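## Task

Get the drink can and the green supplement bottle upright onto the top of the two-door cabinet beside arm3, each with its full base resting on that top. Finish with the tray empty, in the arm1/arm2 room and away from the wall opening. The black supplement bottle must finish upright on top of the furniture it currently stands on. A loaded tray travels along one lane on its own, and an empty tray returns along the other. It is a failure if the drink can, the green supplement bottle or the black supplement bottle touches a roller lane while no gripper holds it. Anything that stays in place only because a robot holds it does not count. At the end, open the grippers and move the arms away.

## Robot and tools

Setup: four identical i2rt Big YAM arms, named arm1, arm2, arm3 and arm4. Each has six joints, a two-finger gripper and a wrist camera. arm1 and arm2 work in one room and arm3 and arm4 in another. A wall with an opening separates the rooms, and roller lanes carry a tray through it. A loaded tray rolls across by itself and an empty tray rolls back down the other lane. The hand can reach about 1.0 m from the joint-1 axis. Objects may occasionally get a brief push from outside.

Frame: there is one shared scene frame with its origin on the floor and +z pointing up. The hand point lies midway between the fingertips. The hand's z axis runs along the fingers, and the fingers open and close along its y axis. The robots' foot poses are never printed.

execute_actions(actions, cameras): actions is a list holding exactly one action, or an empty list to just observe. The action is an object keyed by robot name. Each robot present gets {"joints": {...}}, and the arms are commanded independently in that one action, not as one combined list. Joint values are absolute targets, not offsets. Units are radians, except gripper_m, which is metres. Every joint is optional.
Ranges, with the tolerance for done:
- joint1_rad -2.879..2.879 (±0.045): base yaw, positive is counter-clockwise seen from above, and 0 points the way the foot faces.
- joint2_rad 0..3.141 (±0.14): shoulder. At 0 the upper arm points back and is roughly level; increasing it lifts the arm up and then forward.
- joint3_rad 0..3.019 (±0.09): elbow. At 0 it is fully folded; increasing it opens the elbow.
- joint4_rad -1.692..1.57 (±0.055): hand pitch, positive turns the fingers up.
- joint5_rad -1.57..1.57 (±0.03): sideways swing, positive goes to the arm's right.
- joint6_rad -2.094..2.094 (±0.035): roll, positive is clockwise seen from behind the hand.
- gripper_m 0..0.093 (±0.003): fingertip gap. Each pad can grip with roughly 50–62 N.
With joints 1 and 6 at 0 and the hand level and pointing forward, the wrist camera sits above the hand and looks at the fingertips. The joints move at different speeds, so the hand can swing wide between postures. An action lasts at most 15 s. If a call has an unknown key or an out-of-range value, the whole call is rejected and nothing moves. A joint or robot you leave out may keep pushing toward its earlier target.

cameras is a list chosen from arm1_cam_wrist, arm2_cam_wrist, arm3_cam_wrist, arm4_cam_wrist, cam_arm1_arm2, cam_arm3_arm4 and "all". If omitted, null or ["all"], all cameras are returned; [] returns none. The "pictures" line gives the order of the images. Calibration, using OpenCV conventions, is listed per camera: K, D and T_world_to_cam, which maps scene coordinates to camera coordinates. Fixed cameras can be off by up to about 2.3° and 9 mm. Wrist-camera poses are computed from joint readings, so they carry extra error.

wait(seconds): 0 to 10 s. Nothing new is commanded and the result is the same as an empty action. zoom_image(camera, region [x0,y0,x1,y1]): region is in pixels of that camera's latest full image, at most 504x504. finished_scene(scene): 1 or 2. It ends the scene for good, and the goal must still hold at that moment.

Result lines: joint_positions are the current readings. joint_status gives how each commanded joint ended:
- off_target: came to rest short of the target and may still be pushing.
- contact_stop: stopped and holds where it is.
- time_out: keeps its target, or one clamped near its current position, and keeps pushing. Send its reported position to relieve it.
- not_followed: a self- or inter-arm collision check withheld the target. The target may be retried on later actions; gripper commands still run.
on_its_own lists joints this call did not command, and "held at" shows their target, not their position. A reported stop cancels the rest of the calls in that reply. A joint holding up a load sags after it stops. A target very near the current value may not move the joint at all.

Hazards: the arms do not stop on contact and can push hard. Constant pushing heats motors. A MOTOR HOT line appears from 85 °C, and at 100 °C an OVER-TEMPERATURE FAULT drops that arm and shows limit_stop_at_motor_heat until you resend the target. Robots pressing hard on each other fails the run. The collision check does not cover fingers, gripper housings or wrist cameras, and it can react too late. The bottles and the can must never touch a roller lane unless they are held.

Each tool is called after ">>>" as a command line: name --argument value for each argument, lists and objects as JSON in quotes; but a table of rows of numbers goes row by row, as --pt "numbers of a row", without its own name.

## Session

>>> execute_actions --actions '[]'

Scene clock: 0.00 s.
Motor temperatures (°C, as the motors report them): arm1=[21 24 31 20 21 20] | arm2=[23 20 26 19 20 20] | arm3=[20 28 28 20 20 23] | arm4=[23 26 35 22 21 20]
arm1.joint_positions: joint1_rad=-0.121 joint2_rad=+0.407 joint3_rad=+1.544 joint4_rad=-1.253 joint5_rad=-0.119 joint6_rad=+0.662 gripper_m=+0.095
arm1.joint_status: not commanded
arm1.hand: x=-1.2007 y=-0.4877 z=+1.5809 quat_wxyz=(-0.295, +0.324, -0.676, -0.593) (m; scene frame)
arm2.joint_positions: joint1_rad=-0.458 joint2_rad=+0.526 joint3_rad=+1.511 joint4_rad=-1.151 joint5_rad=-0.081 joint6_rad=+0.239 gripper_m=+0.095
arm2.joint_status: not commanded
arm2.hand: x=-1.5725 y=+0.0706 z=+1.6085 quat_wxyz=(-0.645, -0.224, -0.730, +0.033) (m; scene frame)
arm3.joint_positions: joint1_rad=+0.834 joint2_rad=+0.421 joint3_rad=+1.612 joint4_rad=-1.526 joint5_rad=+0.117 joint6_rad=+0.647 gripper_m=+0.094
arm3.joint_status: not commanded
arm3.hand: x=+1.1114 y=-0.5340 z=+1.5755 quat_wxyz=(-0.061, +0.616, -0.533, -0.576) (m; scene frame)
arm4.joint_positions: joint1_rad=+0.090 joint2_rad=+0.627 joint3_rad=+1.396 joint4_rad=-1.613 joint5_rad=-0.009 joint6_rad=+0.484 gripper_m=+0.094
arm4.joint_status: not commanded
arm4.hand: x=+1.5666 y=+0.1092 z=+1.3671 quat_wxyz=(+0.103, +0.914, -0.181, -0.347) (m; scene frame)
pictures: arm1_cam_wrist, arm2_cam_wrist, arm3_cam_wrist, arm4_cam_wrist, cam_arm1_arm2, cam_arm3_arm4
camera_calibration (this result's frames):
arm1_cam_wrist: T_world_to_cam=[[0.783835, -0.0778328, -0.616072, 1.88167], [-0.507422, -0.652167, -0.563206, -0.0317921], [-0.357946, 0.754069, -0.550686, 0.93435], [0, 0, 0, 1]] pos_world=[-1.1566, -0.578843, 1.65587]
arm2_cam_wrist: T_world_to_cam=[[-0.344719, -0.906793, -0.242685, -0.0851727], [-0.615969, 0.413597, -0.670463, 0.0857002], [0.708344, -0.0816348, -0.701131, 2.37035], [0, 0, 0, 1]] pos_world=[-1.6556, 0.0808236, 1.69871]
arm3_cam_wrist: T_world_to_cam=[[0.738679, 0.413626, -0.532228, 0.237885], [0.177194, -0.880975, -0.438731, 0.0338634], [-0.65035, 0.229774, -0.72405, 2.11022], [0, 0, 0, 1]] pos_world=[1.19066, -0.553434, 1.66937]
arm4_cam_wrist: T_world_to_cam=[[0.244171, 0.915863, -0.318708, -0.0477143], [0.959985, -0.27477, -0.0541303, -1.39323], [-0.137148, -0.292738, -0.946306, 1.66917], [0, 0, 0, 1]] pos_world=[1.57805, 0.149512, 1.48892]
Images, in order (width x height): arm1_cam_wrist 896x504, arm2_cam_wrist 896x504, arm3_cam_wrist 896x504, arm4_cam_wrist 896x504, cam_arm1_arm2 896x504, cam_arm3_arm4 896x504.

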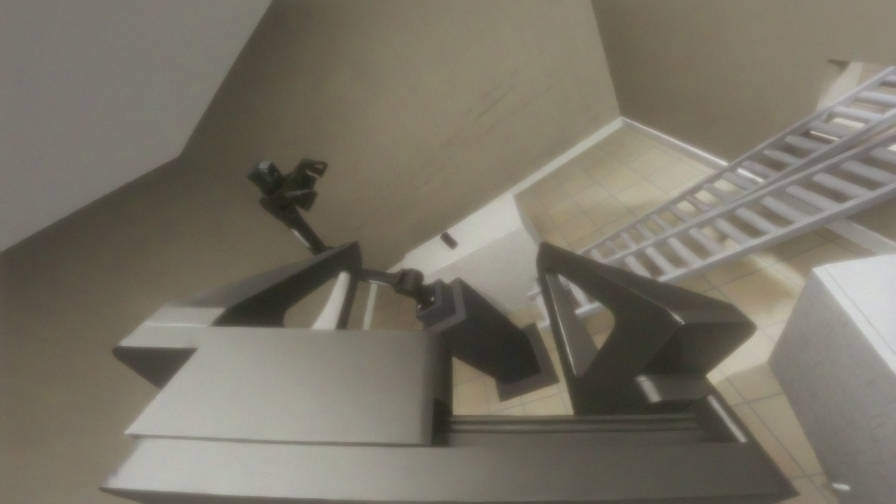

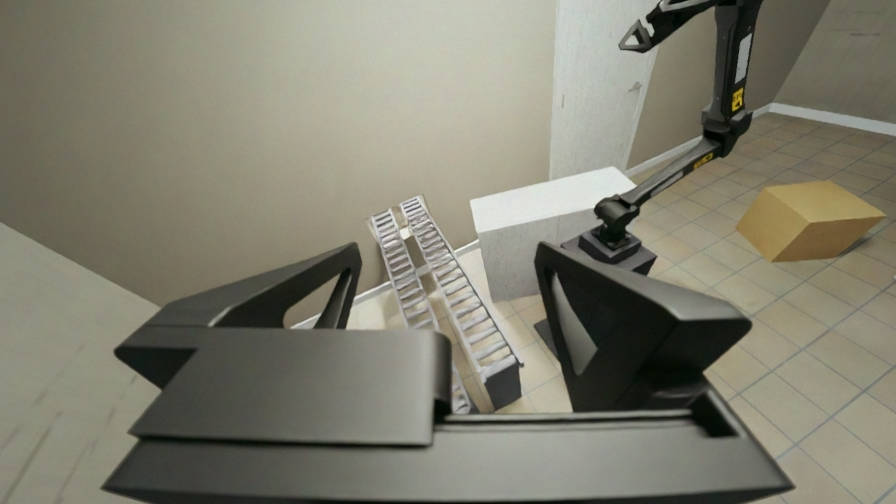

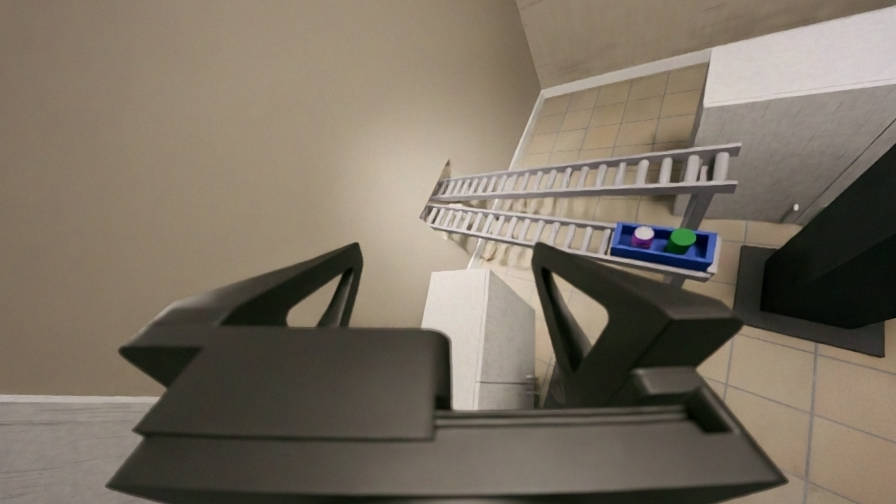

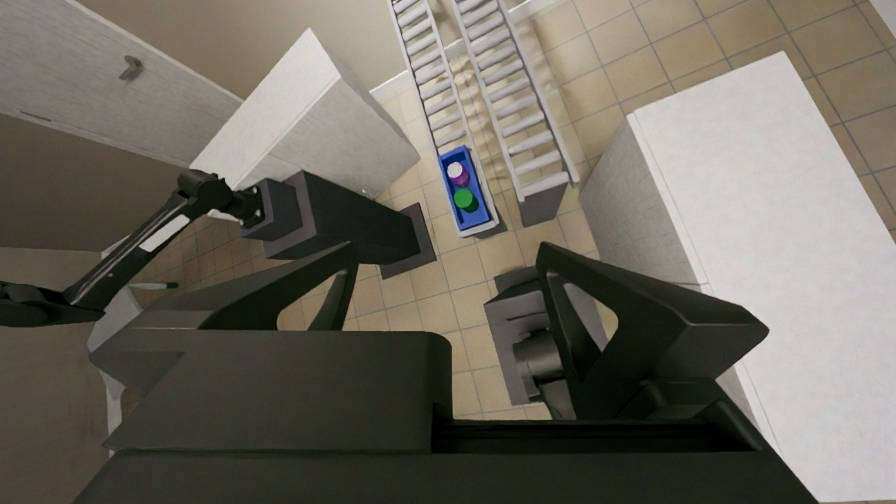

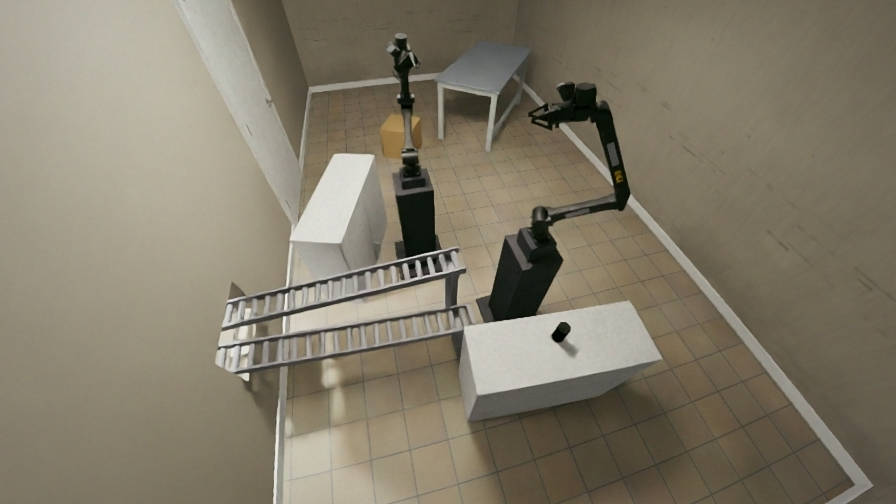

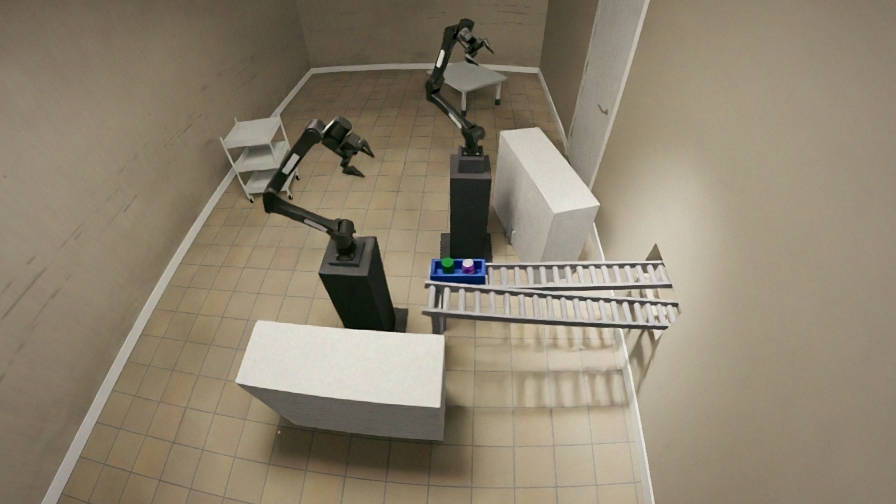

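>>> zoom_image --camera "arm3_cam_wrist" --region '[590, 130, 760, 300]'

>>> zoom_image --camera "arm4_cam_wrist" --region '[410, 120, 590, 260]'

>>> zoom_image --camera "cam_arm3_arm4" --region '[410, 240, 530, 340]'

Region (590, 130, 760, 300) of arm3_cam_wrist's 896x504 image, scaled by 2.965, with more detail than that image has.

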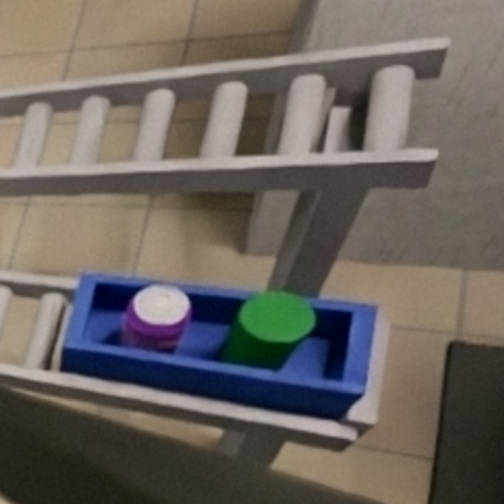

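Region (410, 120, 590, 260) of arm4_cam_wrist's 896x504 image, scaled by 2.800, with more detail than that image has.

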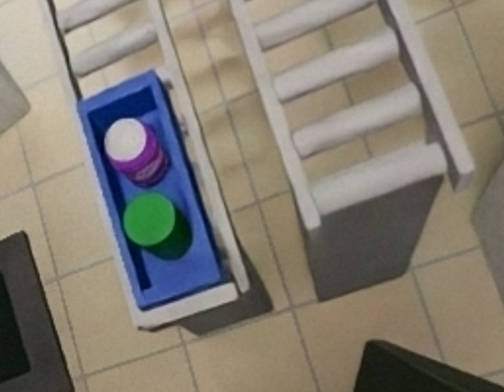

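Region (410, 240, 530, 340) of cam_arm3_arm4's 896x504 image, scaled by 4.200, with more detail than that image has.

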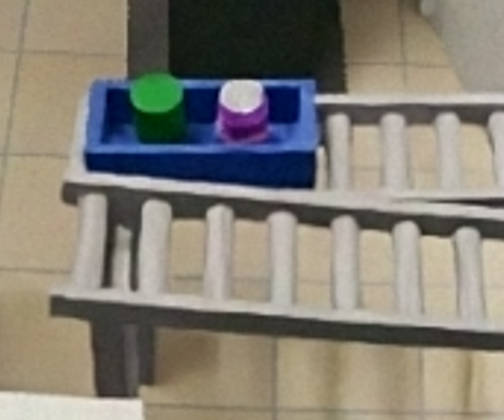

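>>> execute_actions --actions '[{"arm3": {"joints": {"joint1_rad": -0.207, "joint2_rad": 2.422, "joint3_rad": 1.682, "joint4_rad": -0.79, "joint5_rad": 0.0, "joint6_rad": -0.172}}, "arm4": {"joints": {"joint1_rad": -0.75, "joint2_rad": 1.95, "joint3_rad": 1.62, "joint4_rad": -1.25, "joint5_rad": 0.0, "joint6_rad": 0.15}}}]' --cameras '["arm3_cam_wrist", "arm4_cam_wrist", "cam_arm3_arm4"]'

Scene clock: 82.07 s.
Motor temperatures (°C, as the motors report them): arm1=[21 24 32 20 21 20] | arm2=[23 20 28 19 20 20] | arm3=[20 28 29 21 20 23] | arm4=[23 25 40 22 21 20]
arm1.joint_positions: joint1_rad=-0.121 joint2_rad=+0.407 joint3_rad=+1.544 joint4_rad=-1.253 joint5_rad=-0.119 joint6_rad=+0.662 gripper_m=+0.095
arm1.joint_status: not commanded
arm1.hand: x=-1.2007 y=-0.4877 z=+1.5809 quat_wxyz=(-0.295, +0.324, -0.676, -0.593) (m; scene frame)
arm2.joint_positions: joint1_rad=-0.458 joint2_rad=+0.526 joint3_rad=+1.511 joint4_rad=-1.151 joint5_rad=-0.081 joint6_rad=+0.239 gripper_m=+0.095
arm2.joint_status: not commanded
arm2.hand: x=-1.5725 y=+0.0706 z=+1.6085 quat_wxyz=(-0.645, -0.224, -0.730, +0.033) (m; scene frame)
arm3.joint_positions: joint1_rad=-0.216 joint2_rad=+2.446 joint3_rad=+1.669 joint4_rad=-0.796 joint5_rad=+0.001 joint6_rad=-0.163 gripper_m=+0.094
arm3.joint_status: all done
arm3.hand: x=+1.2663 y=+0.0183 z=+0.7609 quat_wxyz=(+0.001, +0.703, -0.711, +0.001) (m; scene frame)
arm4.joint_positions: joint1_rad=-0.760 joint2_rad=+1.942 joint3_rad=+1.602 joint4_rad=-1.248 joint5_rad=-0.001 joint6_rad=+0.160 gripper_m=+0.094
arm4.joint_status: all done
arm4.hand: x=+1.3352 y=+0.5296 z=+0.9689 quat_wxyz=(+0.003, +0.895, -0.445, +0.000) (m; scene frame)
pictures: arm3_cam_wrist, arm4_cam_wrist, cam_arm3_arm4
camera_calibration (this result's frames):
arm3_cam_wrist: T_world_to_cam=[[0.999813, -0.0090117, 0.0171016, -1.27952], [-0.0172665, -0.814105, 0.580461, -0.394885], [0.00869156, -0.580648, -0.814109, 0.743093], [0, 0, 0, 1]] pos_world=[1.266, 0.0984673, 0.856056]
arm4_cam_wrist: T_world_to_cam=[[0.792295, 0.609818, -0.0197866, -1.3625], [0.501139, -0.631912, 0.591225, -0.900628], [0.348036, -0.47834, -0.806264, 0.698431], [0, 0, 0, 1]] pos_world=[1.28776, 0.595849, 1.06863]
Images, in order (width x height): arm3_cam_wrist 896x504, arm4_cam_wrist 896x504, cam_arm3_arm4 896x504.

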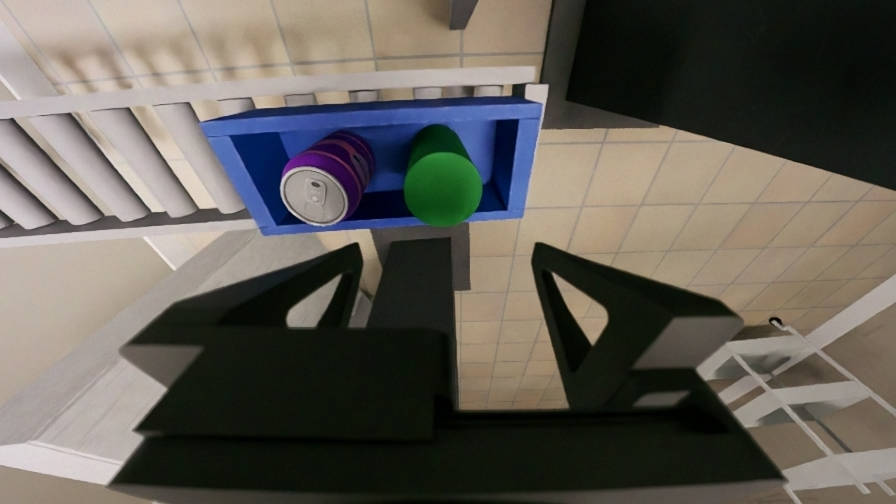

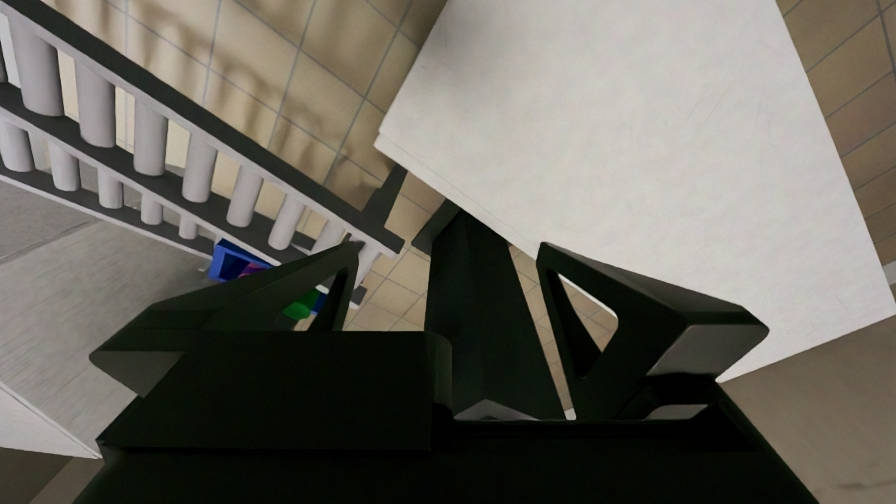

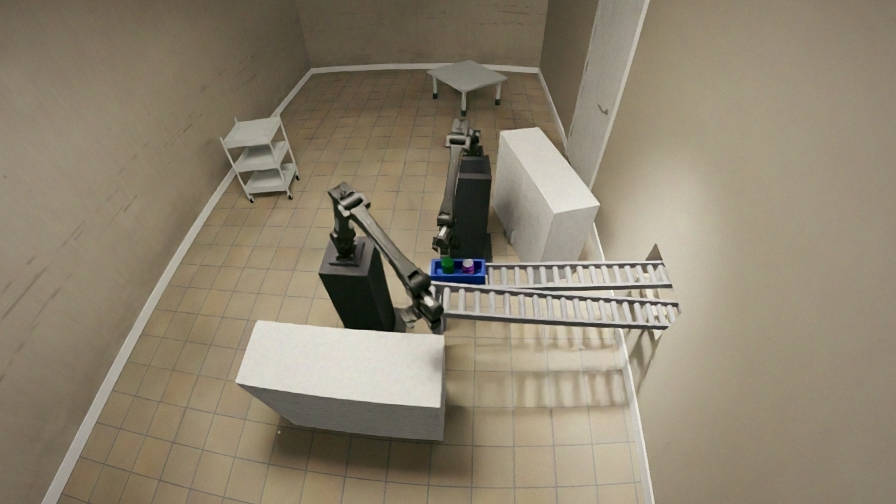

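>>> zoom_image --camera "arm3_cam_wrist" --region '[370, 80, 570, 260]'

>>> zoom_image --camera "arm3_cam_wrist" --region '[200, 80, 400, 260]'

Region (370, 80, 570, 260) of arm3_cam_wrist's 896x504 image, scaled by 2.520, with more detail than that image has; it fills the top 454 rows of this view, and the rest is white.

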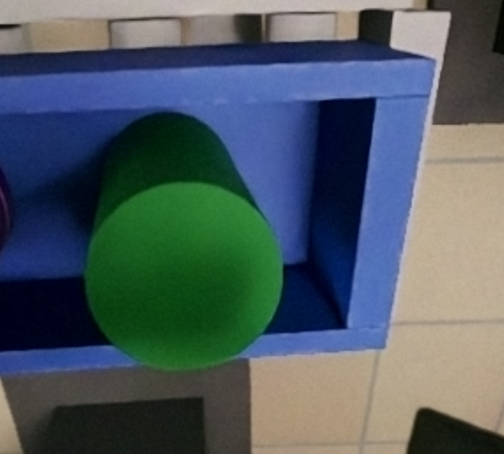

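Region (200, 80, 400, 260) of arm3_cam_wrist's 896x504 image, scaled by 2.520, with more detail than that image has; it fills the top 454 rows of this view, and the rest is white.

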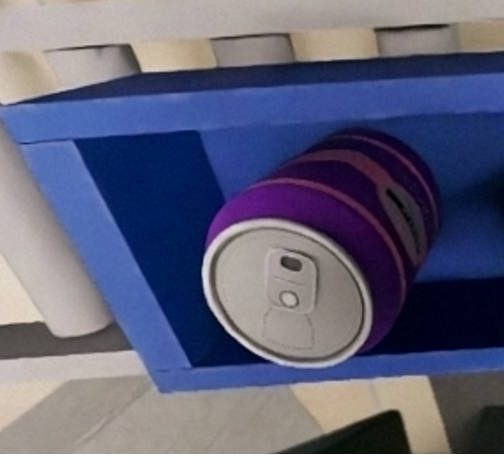

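>>> execute_actions --actions '[{"arm3": {"joints": {"joint1_rad": -0.2, "joint2_rad": 2.72, "joint3_rad": 1.85, "joint4_rad": -0.657}}}]' --cameras '["arm3_cam_wrist", "cam_arm3_arm4"]'

Scene clock: 149.93 s.
Motor temperatures (°C, as the motors report them): arm1=[21 24 31 20 21 20] | arm2=[23 20 28 19 20 20] | arm3=[20 31 29 20 20 23] | arm4=[23 28 41 22 21 20]
arm1.joint_positions: joint1_rad=-0.121 joint2_rad=+0.407 joint3_rad=+1.544 joint4_rad=-1.253 joint5_rad=-0.119 joint6_rad=+0.662 gripper_m=+0.095
arm1.joint_status: not commanded
arm1.hand: x=-1.2007 y=-0.4877 z=+1.5809 quat_wxyz=(-0.295, +0.324, -0.676, -0.593) (m; scene frame)
arm2.joint_positions: joint1_rad=-0.458 joint2_rad=+0.526 joint3_rad=+1.511 joint4_rad=-1.151 joint5_rad=-0.081 joint6_rad=+0.239 gripper_m=+0.095
arm2.joint_status: not commanded
arm2.hand: x=-1.5725 y=+0.0706 z=+1.6085 quat_wxyz=(-0.645, -0.224, -0.730, +0.033) (m; scene frame)
arm3.joint_positions: joint1_rad=-0.213 joint2_rad=+2.743 joint3_rad=+1.833 joint4_rad=-0.657 joint5_rad=+0.001 joint6_rad=-0.163 gripper_m=+0.094
arm3.joint_status: all done
arm3.hand: x=+1.2650 y=+0.0224 z=+0.6205 quat_wxyz=(-0.001, +0.704, -0.710, +0.000) (m; scene frame)
arm4.joint_positions: joint1_rad=-0.760 joint2_rad=+1.942 joint3_rad=+1.602 joint4_rad=-1.248 joint5_rad=-0.001 joint6_rad=+0.160 gripper_m=+0.094
arm4.joint_status: not commanded
arm4.hand: x=+1.3352 y=+0.5296 z=+0.9689 quat_wxyz=(+0.003, +0.895, -0.445, +0.000) (m; scene frame)
pictures: arm3_cam_wrist, cam_arm3_arm4
camera_calibration (this result's frames):
arm3_cam_wrist: T_world_to_cam=[[0.999822, -0.00604206, 0.017851, -1.2763], [-0.0152335, -0.816765, 0.576769, -0.310252], [0.0110952, -0.576938, -0.816712, 0.62965], [0, 0, 0, 1]] pos_world=[1.26436, 0.102155, 0.71597]
Images, in order (width x height): arm3_cam_wrist 896x504, cam_arm3_arm4 896x504.

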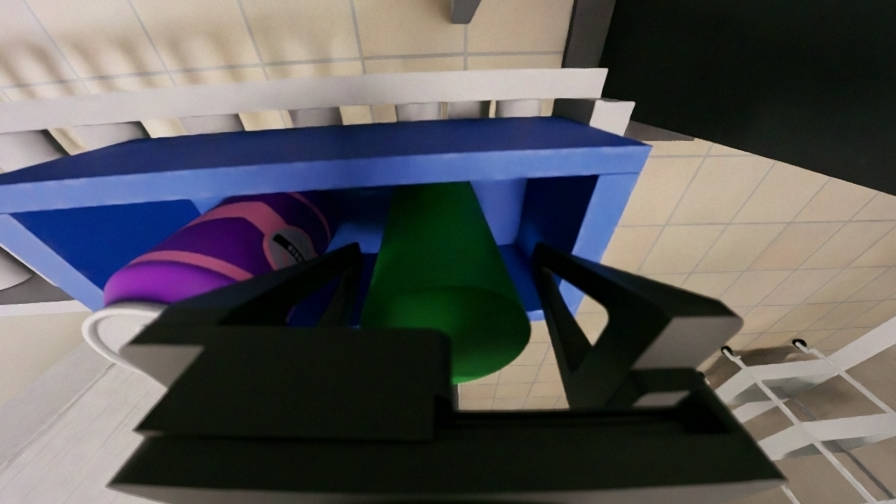

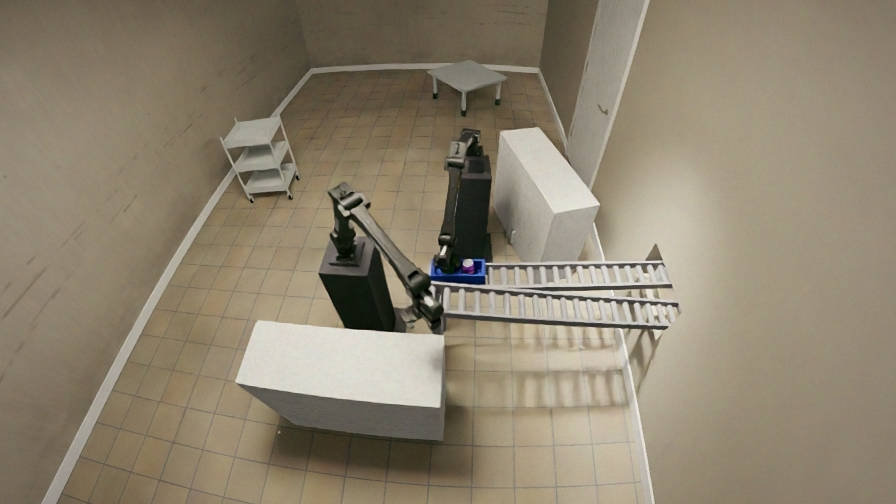

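>>> execute_actions --actions '[{"arm3": {"joints": {"gripper_m": 0.04}}}]' --cameras '["arm3_cam_wrist"]'

Scene clock: 210.70 s.
Motor temperatures (°C, as the motors report them): arm1=[21 24 31 20 21 20] | arm2=[23 20 28 19 20 20] | arm3=[20 31 29 20 20 23] | arm4=[23 29 42 22 21 20]
arm1.joint_positions: joint1_rad=-0.121 joint2_rad=+0.407 joint3_rad=+1.544 joint4_rad=-1.253 joint5_rad=-0.119 joint6_rad=+0.662 gripper_m=+0.095
arm1.joint_status: not commanded
arm1.hand: x=-1.2007 y=-0.4877 z=+1.5809 quat_wxyz=(-0.295, +0.324, -0.676, -0.593) (m; scene frame)
arm2.joint_positions: joint1_rad=-0.458 joint2_rad=+0.526 joint3_rad=+1.511 joint4_rad=-1.151 joint5_rad=-0.081 joint6_rad=+0.239 gripper_m=+0.095
arm2.joint_status: not commanded
arm2.hand: x=-1.5725 y=+0.0706 z=+1.6085 quat_wxyz=(-0.645, -0.224, -0.730, +0.033) (m; scene frame)
arm3.joint_positions: joint1_rad=-0.212 joint2_rad=+2.743 joint3_rad=+1.833 joint4_rad=-0.657 joint5_rad=-0.001 joint6_rad=-0.164 gripper_m=+0.065
arm3.joint_status: gripper_m off_target (ended at +0.065, target +0.040)
arm3.hand: x=+1.2642 y=+0.0225 z=+0.6205 quat_wxyz=(+0.000, +0.705, -0.710, -0.001) (m; scene frame)
arm4.joint_positions: joint1_rad=-0.760 joint2_rad=+1.942 joint3_rad=+1.602 joint4_rad=-1.248 joint5_rad=-0.001 joint6_rad=+0.160 gripper_m=+0.094
arm4.joint_status: not commanded
arm4.hand: x=+1.3352 y=+0.5296 z=+0.9689 quat_wxyz=(+0.003, +0.895, -0.445, +0.000) (m; scene frame)
pictures: arm3_cam_wrist
camera_calibration (this result's frames):
arm3_cam_wrist: T_world_to_cam=[[0.999862, -0.00451842, 0.0159704, -1.27442], [-0.0129006, -0.816974, 0.57653, -0.312947], [0.0104424, -0.576656, -0.81692, 0.630687], [0, 0, 0, 1]] pos_world=[1.26362, 0.102261, 0.715997]
Images, in order (width x height): arm3_cam_wrist 896x504.

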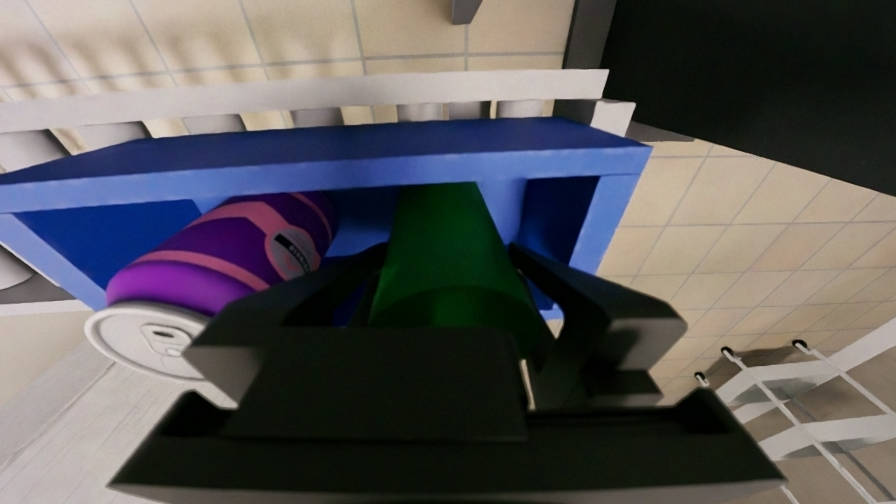

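>>> zoom_image --camera "arm3_cam_wrist" --region '[330, 160, 580, 380]'

Region (330, 160, 580, 380) of arm3_cam_wrist's 896x504 image, scaled by 2.016, with more detail than that image has; it fills the top 444 rows of this view, and the rest is white.

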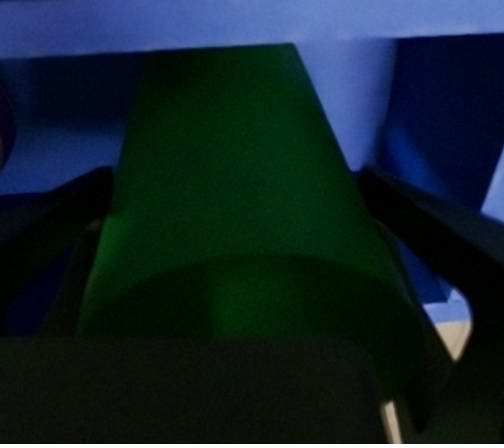

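>>> execute_actions --actions '[{"arm3": {"joints": {"joint2_rad": 2.41, "joint3_rad": 1.66, "joint4_rad": -0.625}}}]' --cameras '["arm3_cam_wrist", "cam_arm3_arm4"]'

Scene clock: 225.60 s.
Motor temperatures (°C, as the motors report them): arm1=[21 24 31 20 21 20] | arm2=[23 20 28 19 20 20] | arm3=[20 32 29 20 20 23] | arm4=[23 29 42 22 21 20]
arm1.joint_positions: joint1_rad=-0.121 joint2_rad=+0.407 joint3_rad=+1.544 joint4_rad=-1.253 joint5_rad=-0.119 joint6_rad=+0.662 gripper_m=+0.095
arm1.joint_status: not commanded
arm1.hand: x=-1.2007 y=-0.4877 z=+1.5809 quat_wxyz=(-0.295, +0.324, -0.676, -0.593) (m; scene frame)
arm2.joint_positions: joint1_rad=-0.458 joint2_rad=+0.526 joint3_rad=+1.511 joint4_rad=-1.151 joint5_rad=-0.081 joint6_rad=+0.239 gripper_m=+0.095
arm2.joint_status: not commanded
arm2.hand: x=-1.5725 y=+0.0706 z=+1.6085 quat_wxyz=(-0.645, -0.224, -0.730, +0.033) (m; scene frame)
arm3.joint_positions: joint1_rad=-0.212 joint2_rad=+2.426 joint3_rad=+1.644 joint4_rad=-0.627 joint5_rad=-0.002 joint6_rad=-0.164 gripper_m=+0.065
arm3.joint_status: all done
arm3.hand: x=+1.2689 y=+0.0530 z=+0.7692 quat_wxyz=(-0.065, +0.703, -0.707, -0.047) (m; scene frame)
arm4.joint_positions: joint1_rad=-0.760 joint2_rad=+1.942 joint3_rad=+1.602 joint4_rad=-1.248 joint5_rad=-0.001 joint6_rad=+0.160 gripper_m=+0.094
arm4.joint_status: not commanded
arm4.hand: x=+1.3352 y=+0.5296 z=+0.9689 quat_wxyz=(+0.003, +0.895, -0.445, +0.000) (m; scene frame)
pictures: arm3_cam_wrist, cam_arm3_arm4
camera_calibration (this result's frames):
arm3_cam_wrist: T_world_to_cam=[[0.999119, -0.00827002, 0.0411518, -1.29959], [-0.0256126, -0.89684, 0.441613, -0.249551], [0.0332545, -0.442278, -0.896261, 0.794687], [0, 0, 0, 1]] pos_world=[1.26563, 0.116917, 0.875933]
Images, in order (width x height): arm3_cam_wrist 896x504, cam_arm3_arm4 896x504.

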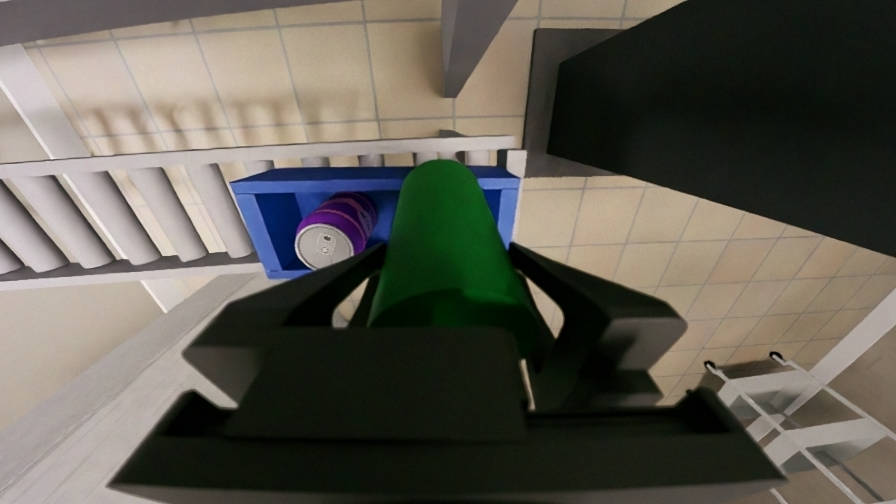

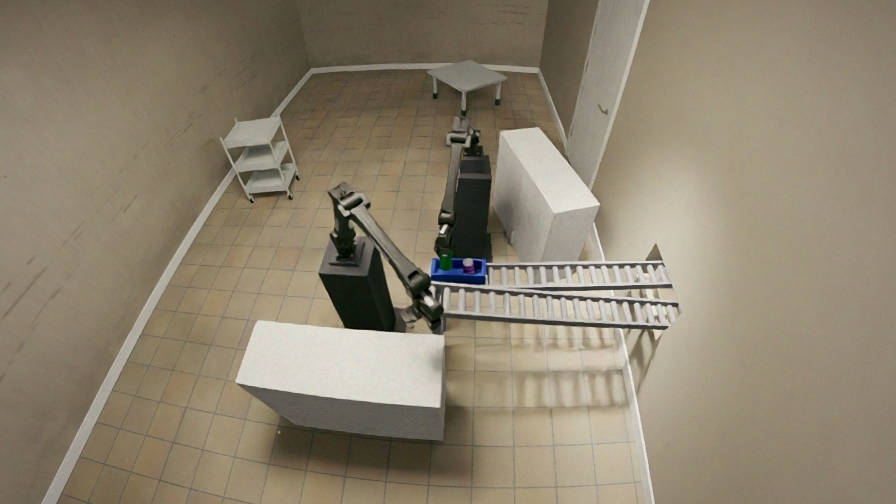

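>>> zoom_image --camera "arm3_cam_wrist" --region '[340, 140, 570, 350]'

>>> zoom_image --camera "arm3_cam_wrist" --region '[220, 150, 420, 300]'

Region (340, 140, 570, 350) of arm3_cam_wrist's 896x504 image, scaled by 2.191, with more detail than that image has; it fills the top 460 rows of this view, and the rest is white.

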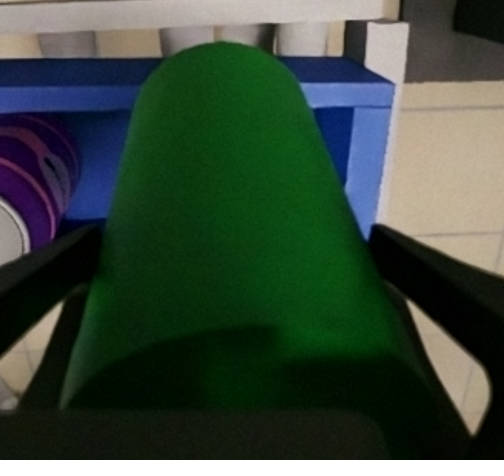

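Region (220, 150, 420, 300) of arm3_cam_wrist's 896x504 image, scaled by 2.520, with more detail than that image has; it fills the top 378 rows of this view, and the rest is white.

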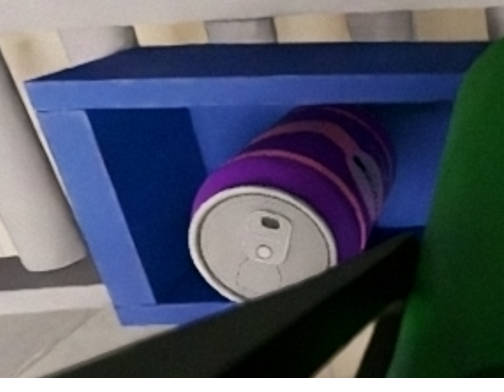

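>>> execute_actions --actions '[{"arm3": {"joints": {"joint1_rad": 1.63, "joint2_rad": 2.122, "joint3_rad": 1.437, "joint4_rad": -0.845, "joint5_rad": 0.062}}}]' --cameras '["arm3_cam_wrist", "cam_arm3_arm4"]'

Scene clock: 279.33 s.
Motor temperatures (°C, as the motors report them): arm1=[21 24 31 20 21 20] | arm2=[23 20 28 19 20 20] | arm3=[20 32 29 20 20 23] | arm4=[23 29 42 22 21 20]
arm1.joint_positions: joint1_rad=-0.121 joint2_rad=+0.407 joint3_rad=+1.544 joint4_rad=-1.253 joint5_rad=-0.119 joint6_rad=+0.662 gripper_m=+0.095
arm1.joint_status: not commanded
arm1.hand: x=-1.2007 y=-0.4877 z=+1.5809 quat_wxyz=(-0.295, +0.324, -0.676, -0.593) (m; scene frame)
arm2.joint_positions: joint1_rad=-0.458 joint2_rad=+0.526 joint3_rad=+1.511 joint4_rad=-1.151 joint5_rad=-0.081 joint6_rad=+0.239 gripper_m=+0.095
arm2.joint_status: not commanded
arm2.hand: x=-1.5725 y=+0.0706 z=+1.6085 quat_wxyz=(-0.645, -0.224, -0.730, +0.033) (m; scene frame)
arm3.joint_positions: joint1_rad=+1.640 joint2_rad=+2.129 joint3_rad=+1.437 joint4_rad=-0.838 joint5_rad=+0.059 joint6_rad=-0.165 gripper_m=+0.065
arm3.joint_status: all done
arm3.hand: x=+0.5753 y=-0.6539 z=+0.8811 quat_wxyz=(-0.030, +0.990, +0.136, -0.020) (m; scene frame)
arm4.joint_positions: joint1_rad=-0.760 joint2_rad=+1.942 joint3_rad=+1.602 joint4_rad=-1.248 joint5_rad=-0.001 joint6_rad=+0.160 gripper_m=+0.094
arm4.joint_status: not commanded
arm4.hand: x=+1.3352 y=+0.5296 z=+0.9689 quat_wxyz=(+0.003, +0.895, -0.445, +0.000) (m; scene frame)
pictures: arm3_cam_wrist, cam_arm3_arm4
camera_calibration (this result's frames):
arm3_cam_wrist: T_world_to_cam=[[-0.270444, 0.959316, 0.0810763, 0.710904], [0.814215, 0.182972, 0.550976, -0.824182], [0.513726, 0.215022, -0.830573, 0.700925], [0, 0, 0, 1]] pos_world=[0.503237, -0.681893, 0.978637]
Images, in order (width x height): arm3_cam_wrist 896x504, cam_arm3_arm4 896x504.

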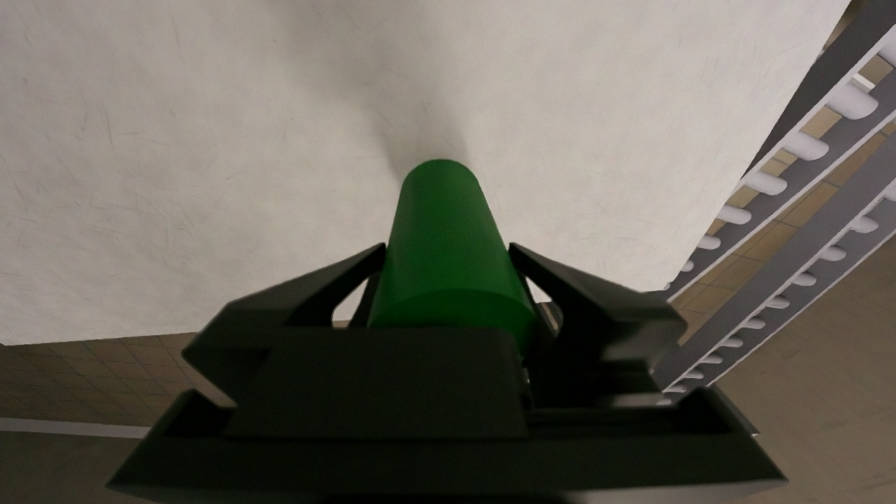

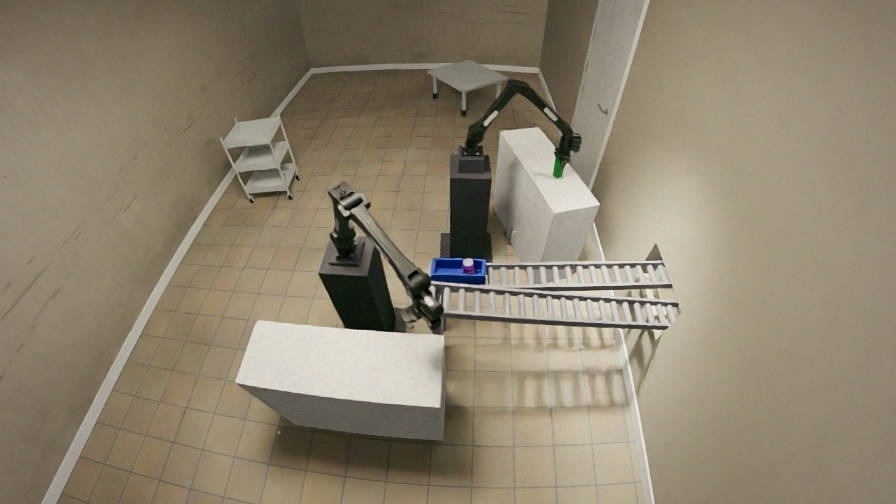

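>>> execute_actions --actions '[{"arm3": {"joints": {"joint2_rad": 2.188, "joint4_rad": -0.802}}}]' --cameras '["arm3_cam_wrist", "cam_arm3_arm4"]'

Scene clock: 288.77 s.
Motor temperatures (°C, as the motors report them): arm1=[21 24 31 20 21 20] | arm2=[23 20 28 19 20 20] | arm3=[20 31 29 20 20 23] | arm4=[23 29 42 22 21 20]
arm1.joint_positions: joint1_rad=-0.121 joint2_rad=+0.407 joint3_rad=+1.544 joint4_rad=-1.253 joint5_rad=-0.119 joint6_rad=+0.662 gripper_m=+0.095
arm1.joint_status: not commanded
arm1.hand: x=-1.2007 y=-0.4877 z=+1.5809 quat_wxyz=(-0.295, +0.324, -0.676, -0.593) (m; scene frame)
arm2.joint_positions: joint1_rad=-0.458 joint2_rad=+0.526 joint3_rad=+1.511 joint4_rad=-1.151 joint5_rad=-0.081 joint6_rad=+0.239 gripper_m=+0.095
arm2.joint_status: not commanded
arm2.hand: x=-1.5725 y=+0.0706 z=+1.6085 quat_wxyz=(-0.645, -0.224, -0.730, +0.033) (m; scene frame)
arm3.joint_positions: joint1_rad=+1.640 joint2_rad=+2.175 joint3_rad=+1.437 joint4_rad=-0.808 joint5_rad=+0.057 joint6_rad=-0.165 gripper_m=+0.065
arm3.joint_status: all done
arm3.hand: x=+0.5776 y=-0.6541 z=+0.8558 quat_wxyz=(-0.028, +0.990, +0.137, -0.012) (m; scene frame)
arm4.joint_positions: joint1_rad=-0.760 joint2_rad=+1.942 joint3_rad=+1.602 joint4_rad=-1.248 joint5_rad=-0.001 joint6_rad=+0.160 gripper_m=+0.094
arm4.joint_status: not commanded
arm4.hand: x=+1.3352 y=+0.5296 z=+0.9689 quat_wxyz=(+0.003, +0.895, -0.445, +0.000) (m; scene frame)
pictures: arm3_cam_wrist, cam_arm3_arm4
camera_calibration (this result's frames):
arm3_cam_wrist: T_world_to_cam=[[-0.272087, 0.959235, 0.0763997, 0.718638], [0.805739, 0.183702, 0.563061, -0.816987], [0.526073, 0.21476, -0.822876, 0.664861], [0, 0, 0, 1]] pos_world=[0.504045, -0.682046, 0.952208]
Images, in order (width x height): arm3_cam_wrist 896x504, cam_arm3_arm4 896x504.

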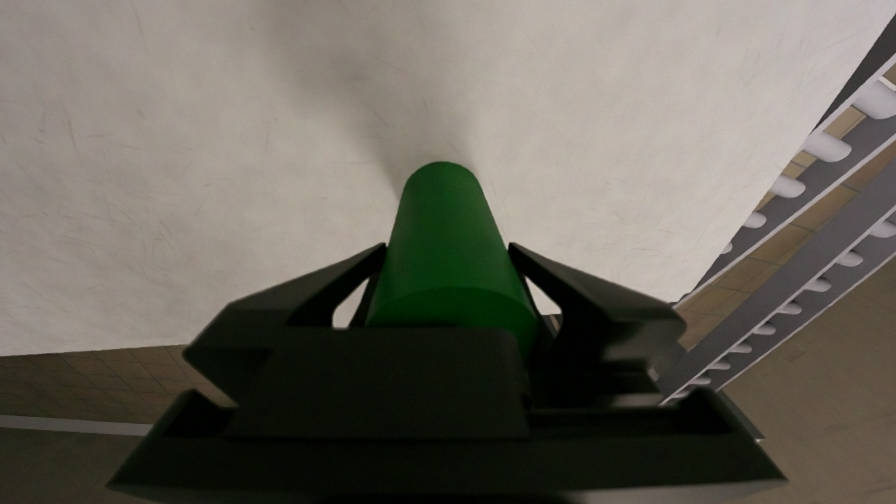

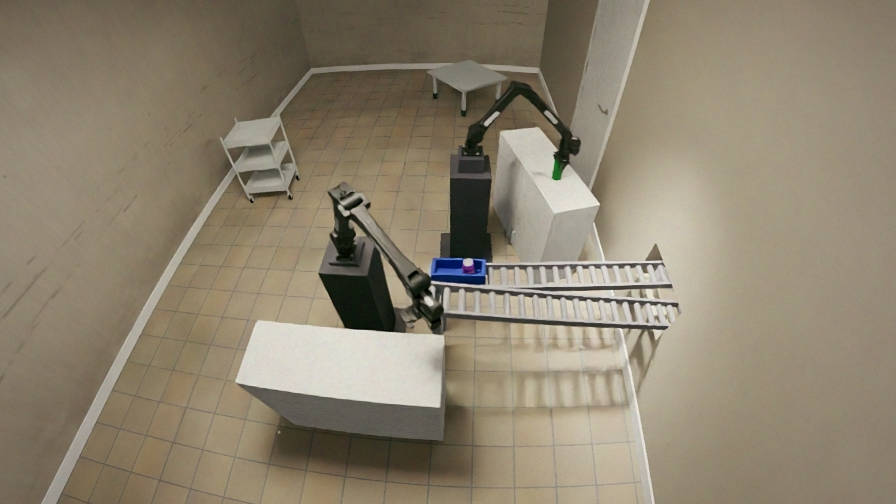

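>>> execute_actions --actions '[{"arm3": {"joints": {"gripper_m": 0.093}}}]' --cameras '["arm3_cam_wrist"]'

Scene clock: 303.00 s.
Motor temperatures (°C, as the motors report them): arm1=[21 24 31 20 21 20] | arm2=[23 20 28 19 20 20] | arm3=[20 31 29 20 20 23] | arm4=[23 29 43 22 21 20]
arm1.joint_positions: joint1_rad=-0.121 joint2_rad=+0.407 joint3_rad=+1.544 joint4_rad=-1.253 joint5_rad=-0.119 joint6_rad=+0.662 gripper_m=+0.095
arm1.joint_status: not commanded
arm1.hand: x=-1.2007 y=-0.4877 z=+1.5809 quat_wxyz=(-0.295, +0.324, -0.676, -0.593) (m; scene frame)
arm2.joint_positions: joint1_rad=-0.458 joint2_rad=+0.526 joint3_rad=+1.511 joint4_rad=-1.151 joint5_rad=-0.081 joint6_rad=+0.239 gripper_m=+0.095
arm2.joint_status: not commanded
arm2.hand: x=-1.5725 y=+0.0706 z=+1.6085 quat_wxyz=(-0.645, -0.224, -0.730, +0.033) (m; scene frame)
arm3.joint_positions: joint1_rad=+1.640 joint2_rad=+2.181 joint3_rad=+1.436 joint4_rad=-0.807 joint5_rad=+0.060 joint6_rad=-0.165 gripper_m=+0.093
arm3.joint_status: all done
arm3.hand: x=+0.5791 y=-0.6535 z=+0.8524 quat_wxyz=(-0.030, +0.990, +0.137, -0.009) (m; scene frame)
arm4.joint_positions: joint1_rad=-0.760 joint2_rad=+1.942 joint3_rad=+1.602 joint4_rad=-1.248 joint5_rad=-0.001 joint6_rad=+0.160 gripper_m=+0.094
arm4.joint_status: not commanded
arm4.hand: x=+1.3352 y=+0.5296 z=+0.9689 quat_wxyz=(+0.003, +0.895, -0.445, +0.000) (m; scene frame)
pictures: arm3_cam_wrist
camera_calibration (this result's frames):
arm3_cam_wrist: T_world_to_cam=[[-0.272481, 0.958993, 0.0780191, 0.717406], [0.802484, 0.181777, 0.56831, -0.820291], [0.530823, 0.217463, -0.819107, 0.656923], [0, 0, 0, 1]] pos_world=[0.50504, -0.681733, 0.948299]
Images, in order (width x height): arm3_cam_wrist 896x504.

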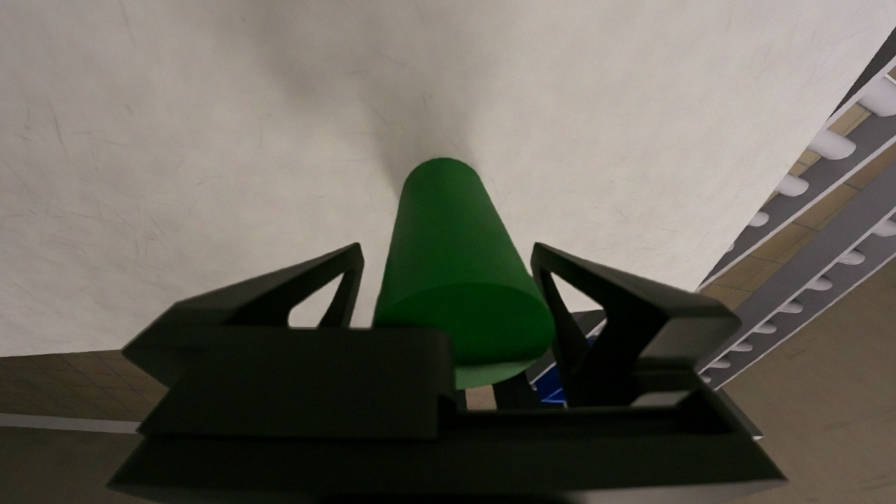

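>>> execute_actions --actions '[{"arm3": {"joints": {"joint2_rad": 2.135, "joint3_rad": 1.672, "joint4_rad": -1.07}}}]' --cameras '["arm3_cam_wrist"]'

Scene clock: 344.83 s.
Motor temperatures (°C, as the motors report them): arm1=[21 24 30 20 21 20] | arm2=[23 20 28 20 20 20] | arm3=[20 31 29 20 20 23] | arm4=[23 30 43 22 21 20]
arm1.joint_positions: joint1_rad=-0.121 joint2_rad=+0.407 joint3_rad=+1.544 joint4_rad=-1.253 joint5_rad=-0.119 joint6_rad=+0.662 gripper_m=+0.095
arm1.joint_status: not commanded
arm1.hand: x=-1.2007 y=-0.4877 z=+1.5809 quat_wxyz=(-0.295, +0.324, -0.676, -0.593) (m; scene frame)
arm2.joint_positions: joint1_rad=-0.458 joint2_rad=+0.526 joint3_rad=+1.511 joint4_rad=-1.151 joint5_rad=-0.081 joint6_rad=+0.239 gripper_m=+0.095
arm2.joint_status: not commanded
arm2.hand: x=-1.5725 y=+0.0706 z=+1.6085 quat_wxyz=(-0.645, -0.224, -0.730, +0.033) (m; scene frame)
arm3.joint_positions: joint1_rad=+1.640 joint2_rad=+2.136 joint3_rad=+1.635 joint4_rad=-1.063 joint5_rad=+0.060 joint6_rad=-0.165 gripper_m=+0.093
arm3.joint_status: all done
arm3.hand: x=+0.5408 y=-0.6576 z=+0.9396 quat_wxyz=(-0.029, +0.990, +0.137, -0.003) (m; scene frame)
arm4.joint_positions: joint1_rad=-0.760 joint2_rad=+1.942 joint3_rad=+1.602 joint4_rad=-1.248 joint5_rad=-0.001 joint6_rad=+0.160 gripper_m=+0.094
arm4.joint_status: not commanded
arm4.hand: x=+1.3352 y=+0.5296 z=+0.9689 quat_wxyz=(+0.003, +0.895, -0.445, +0.000) (m; scene frame)
pictures: arm3_cam_wrist
camera_calibration (this result's frames):
arm3_cam_wrist: T_world_to_cam=[[-0.273461, 0.958881, 0.0759361, 0.706543], [0.795306, 0.180994, 0.578558, -0.844621], [0.541025, 0.218605, -0.812099, 0.738255], [0, 0, 0, 1]] pos_world=[0.46553, -0.686006, 1.03455]
Images, in order (width x height): arm3_cam_wrist 896x504.

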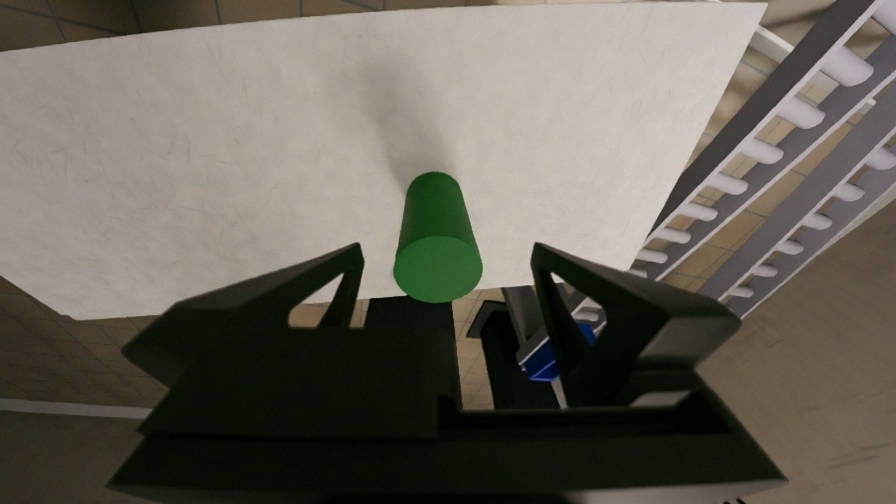

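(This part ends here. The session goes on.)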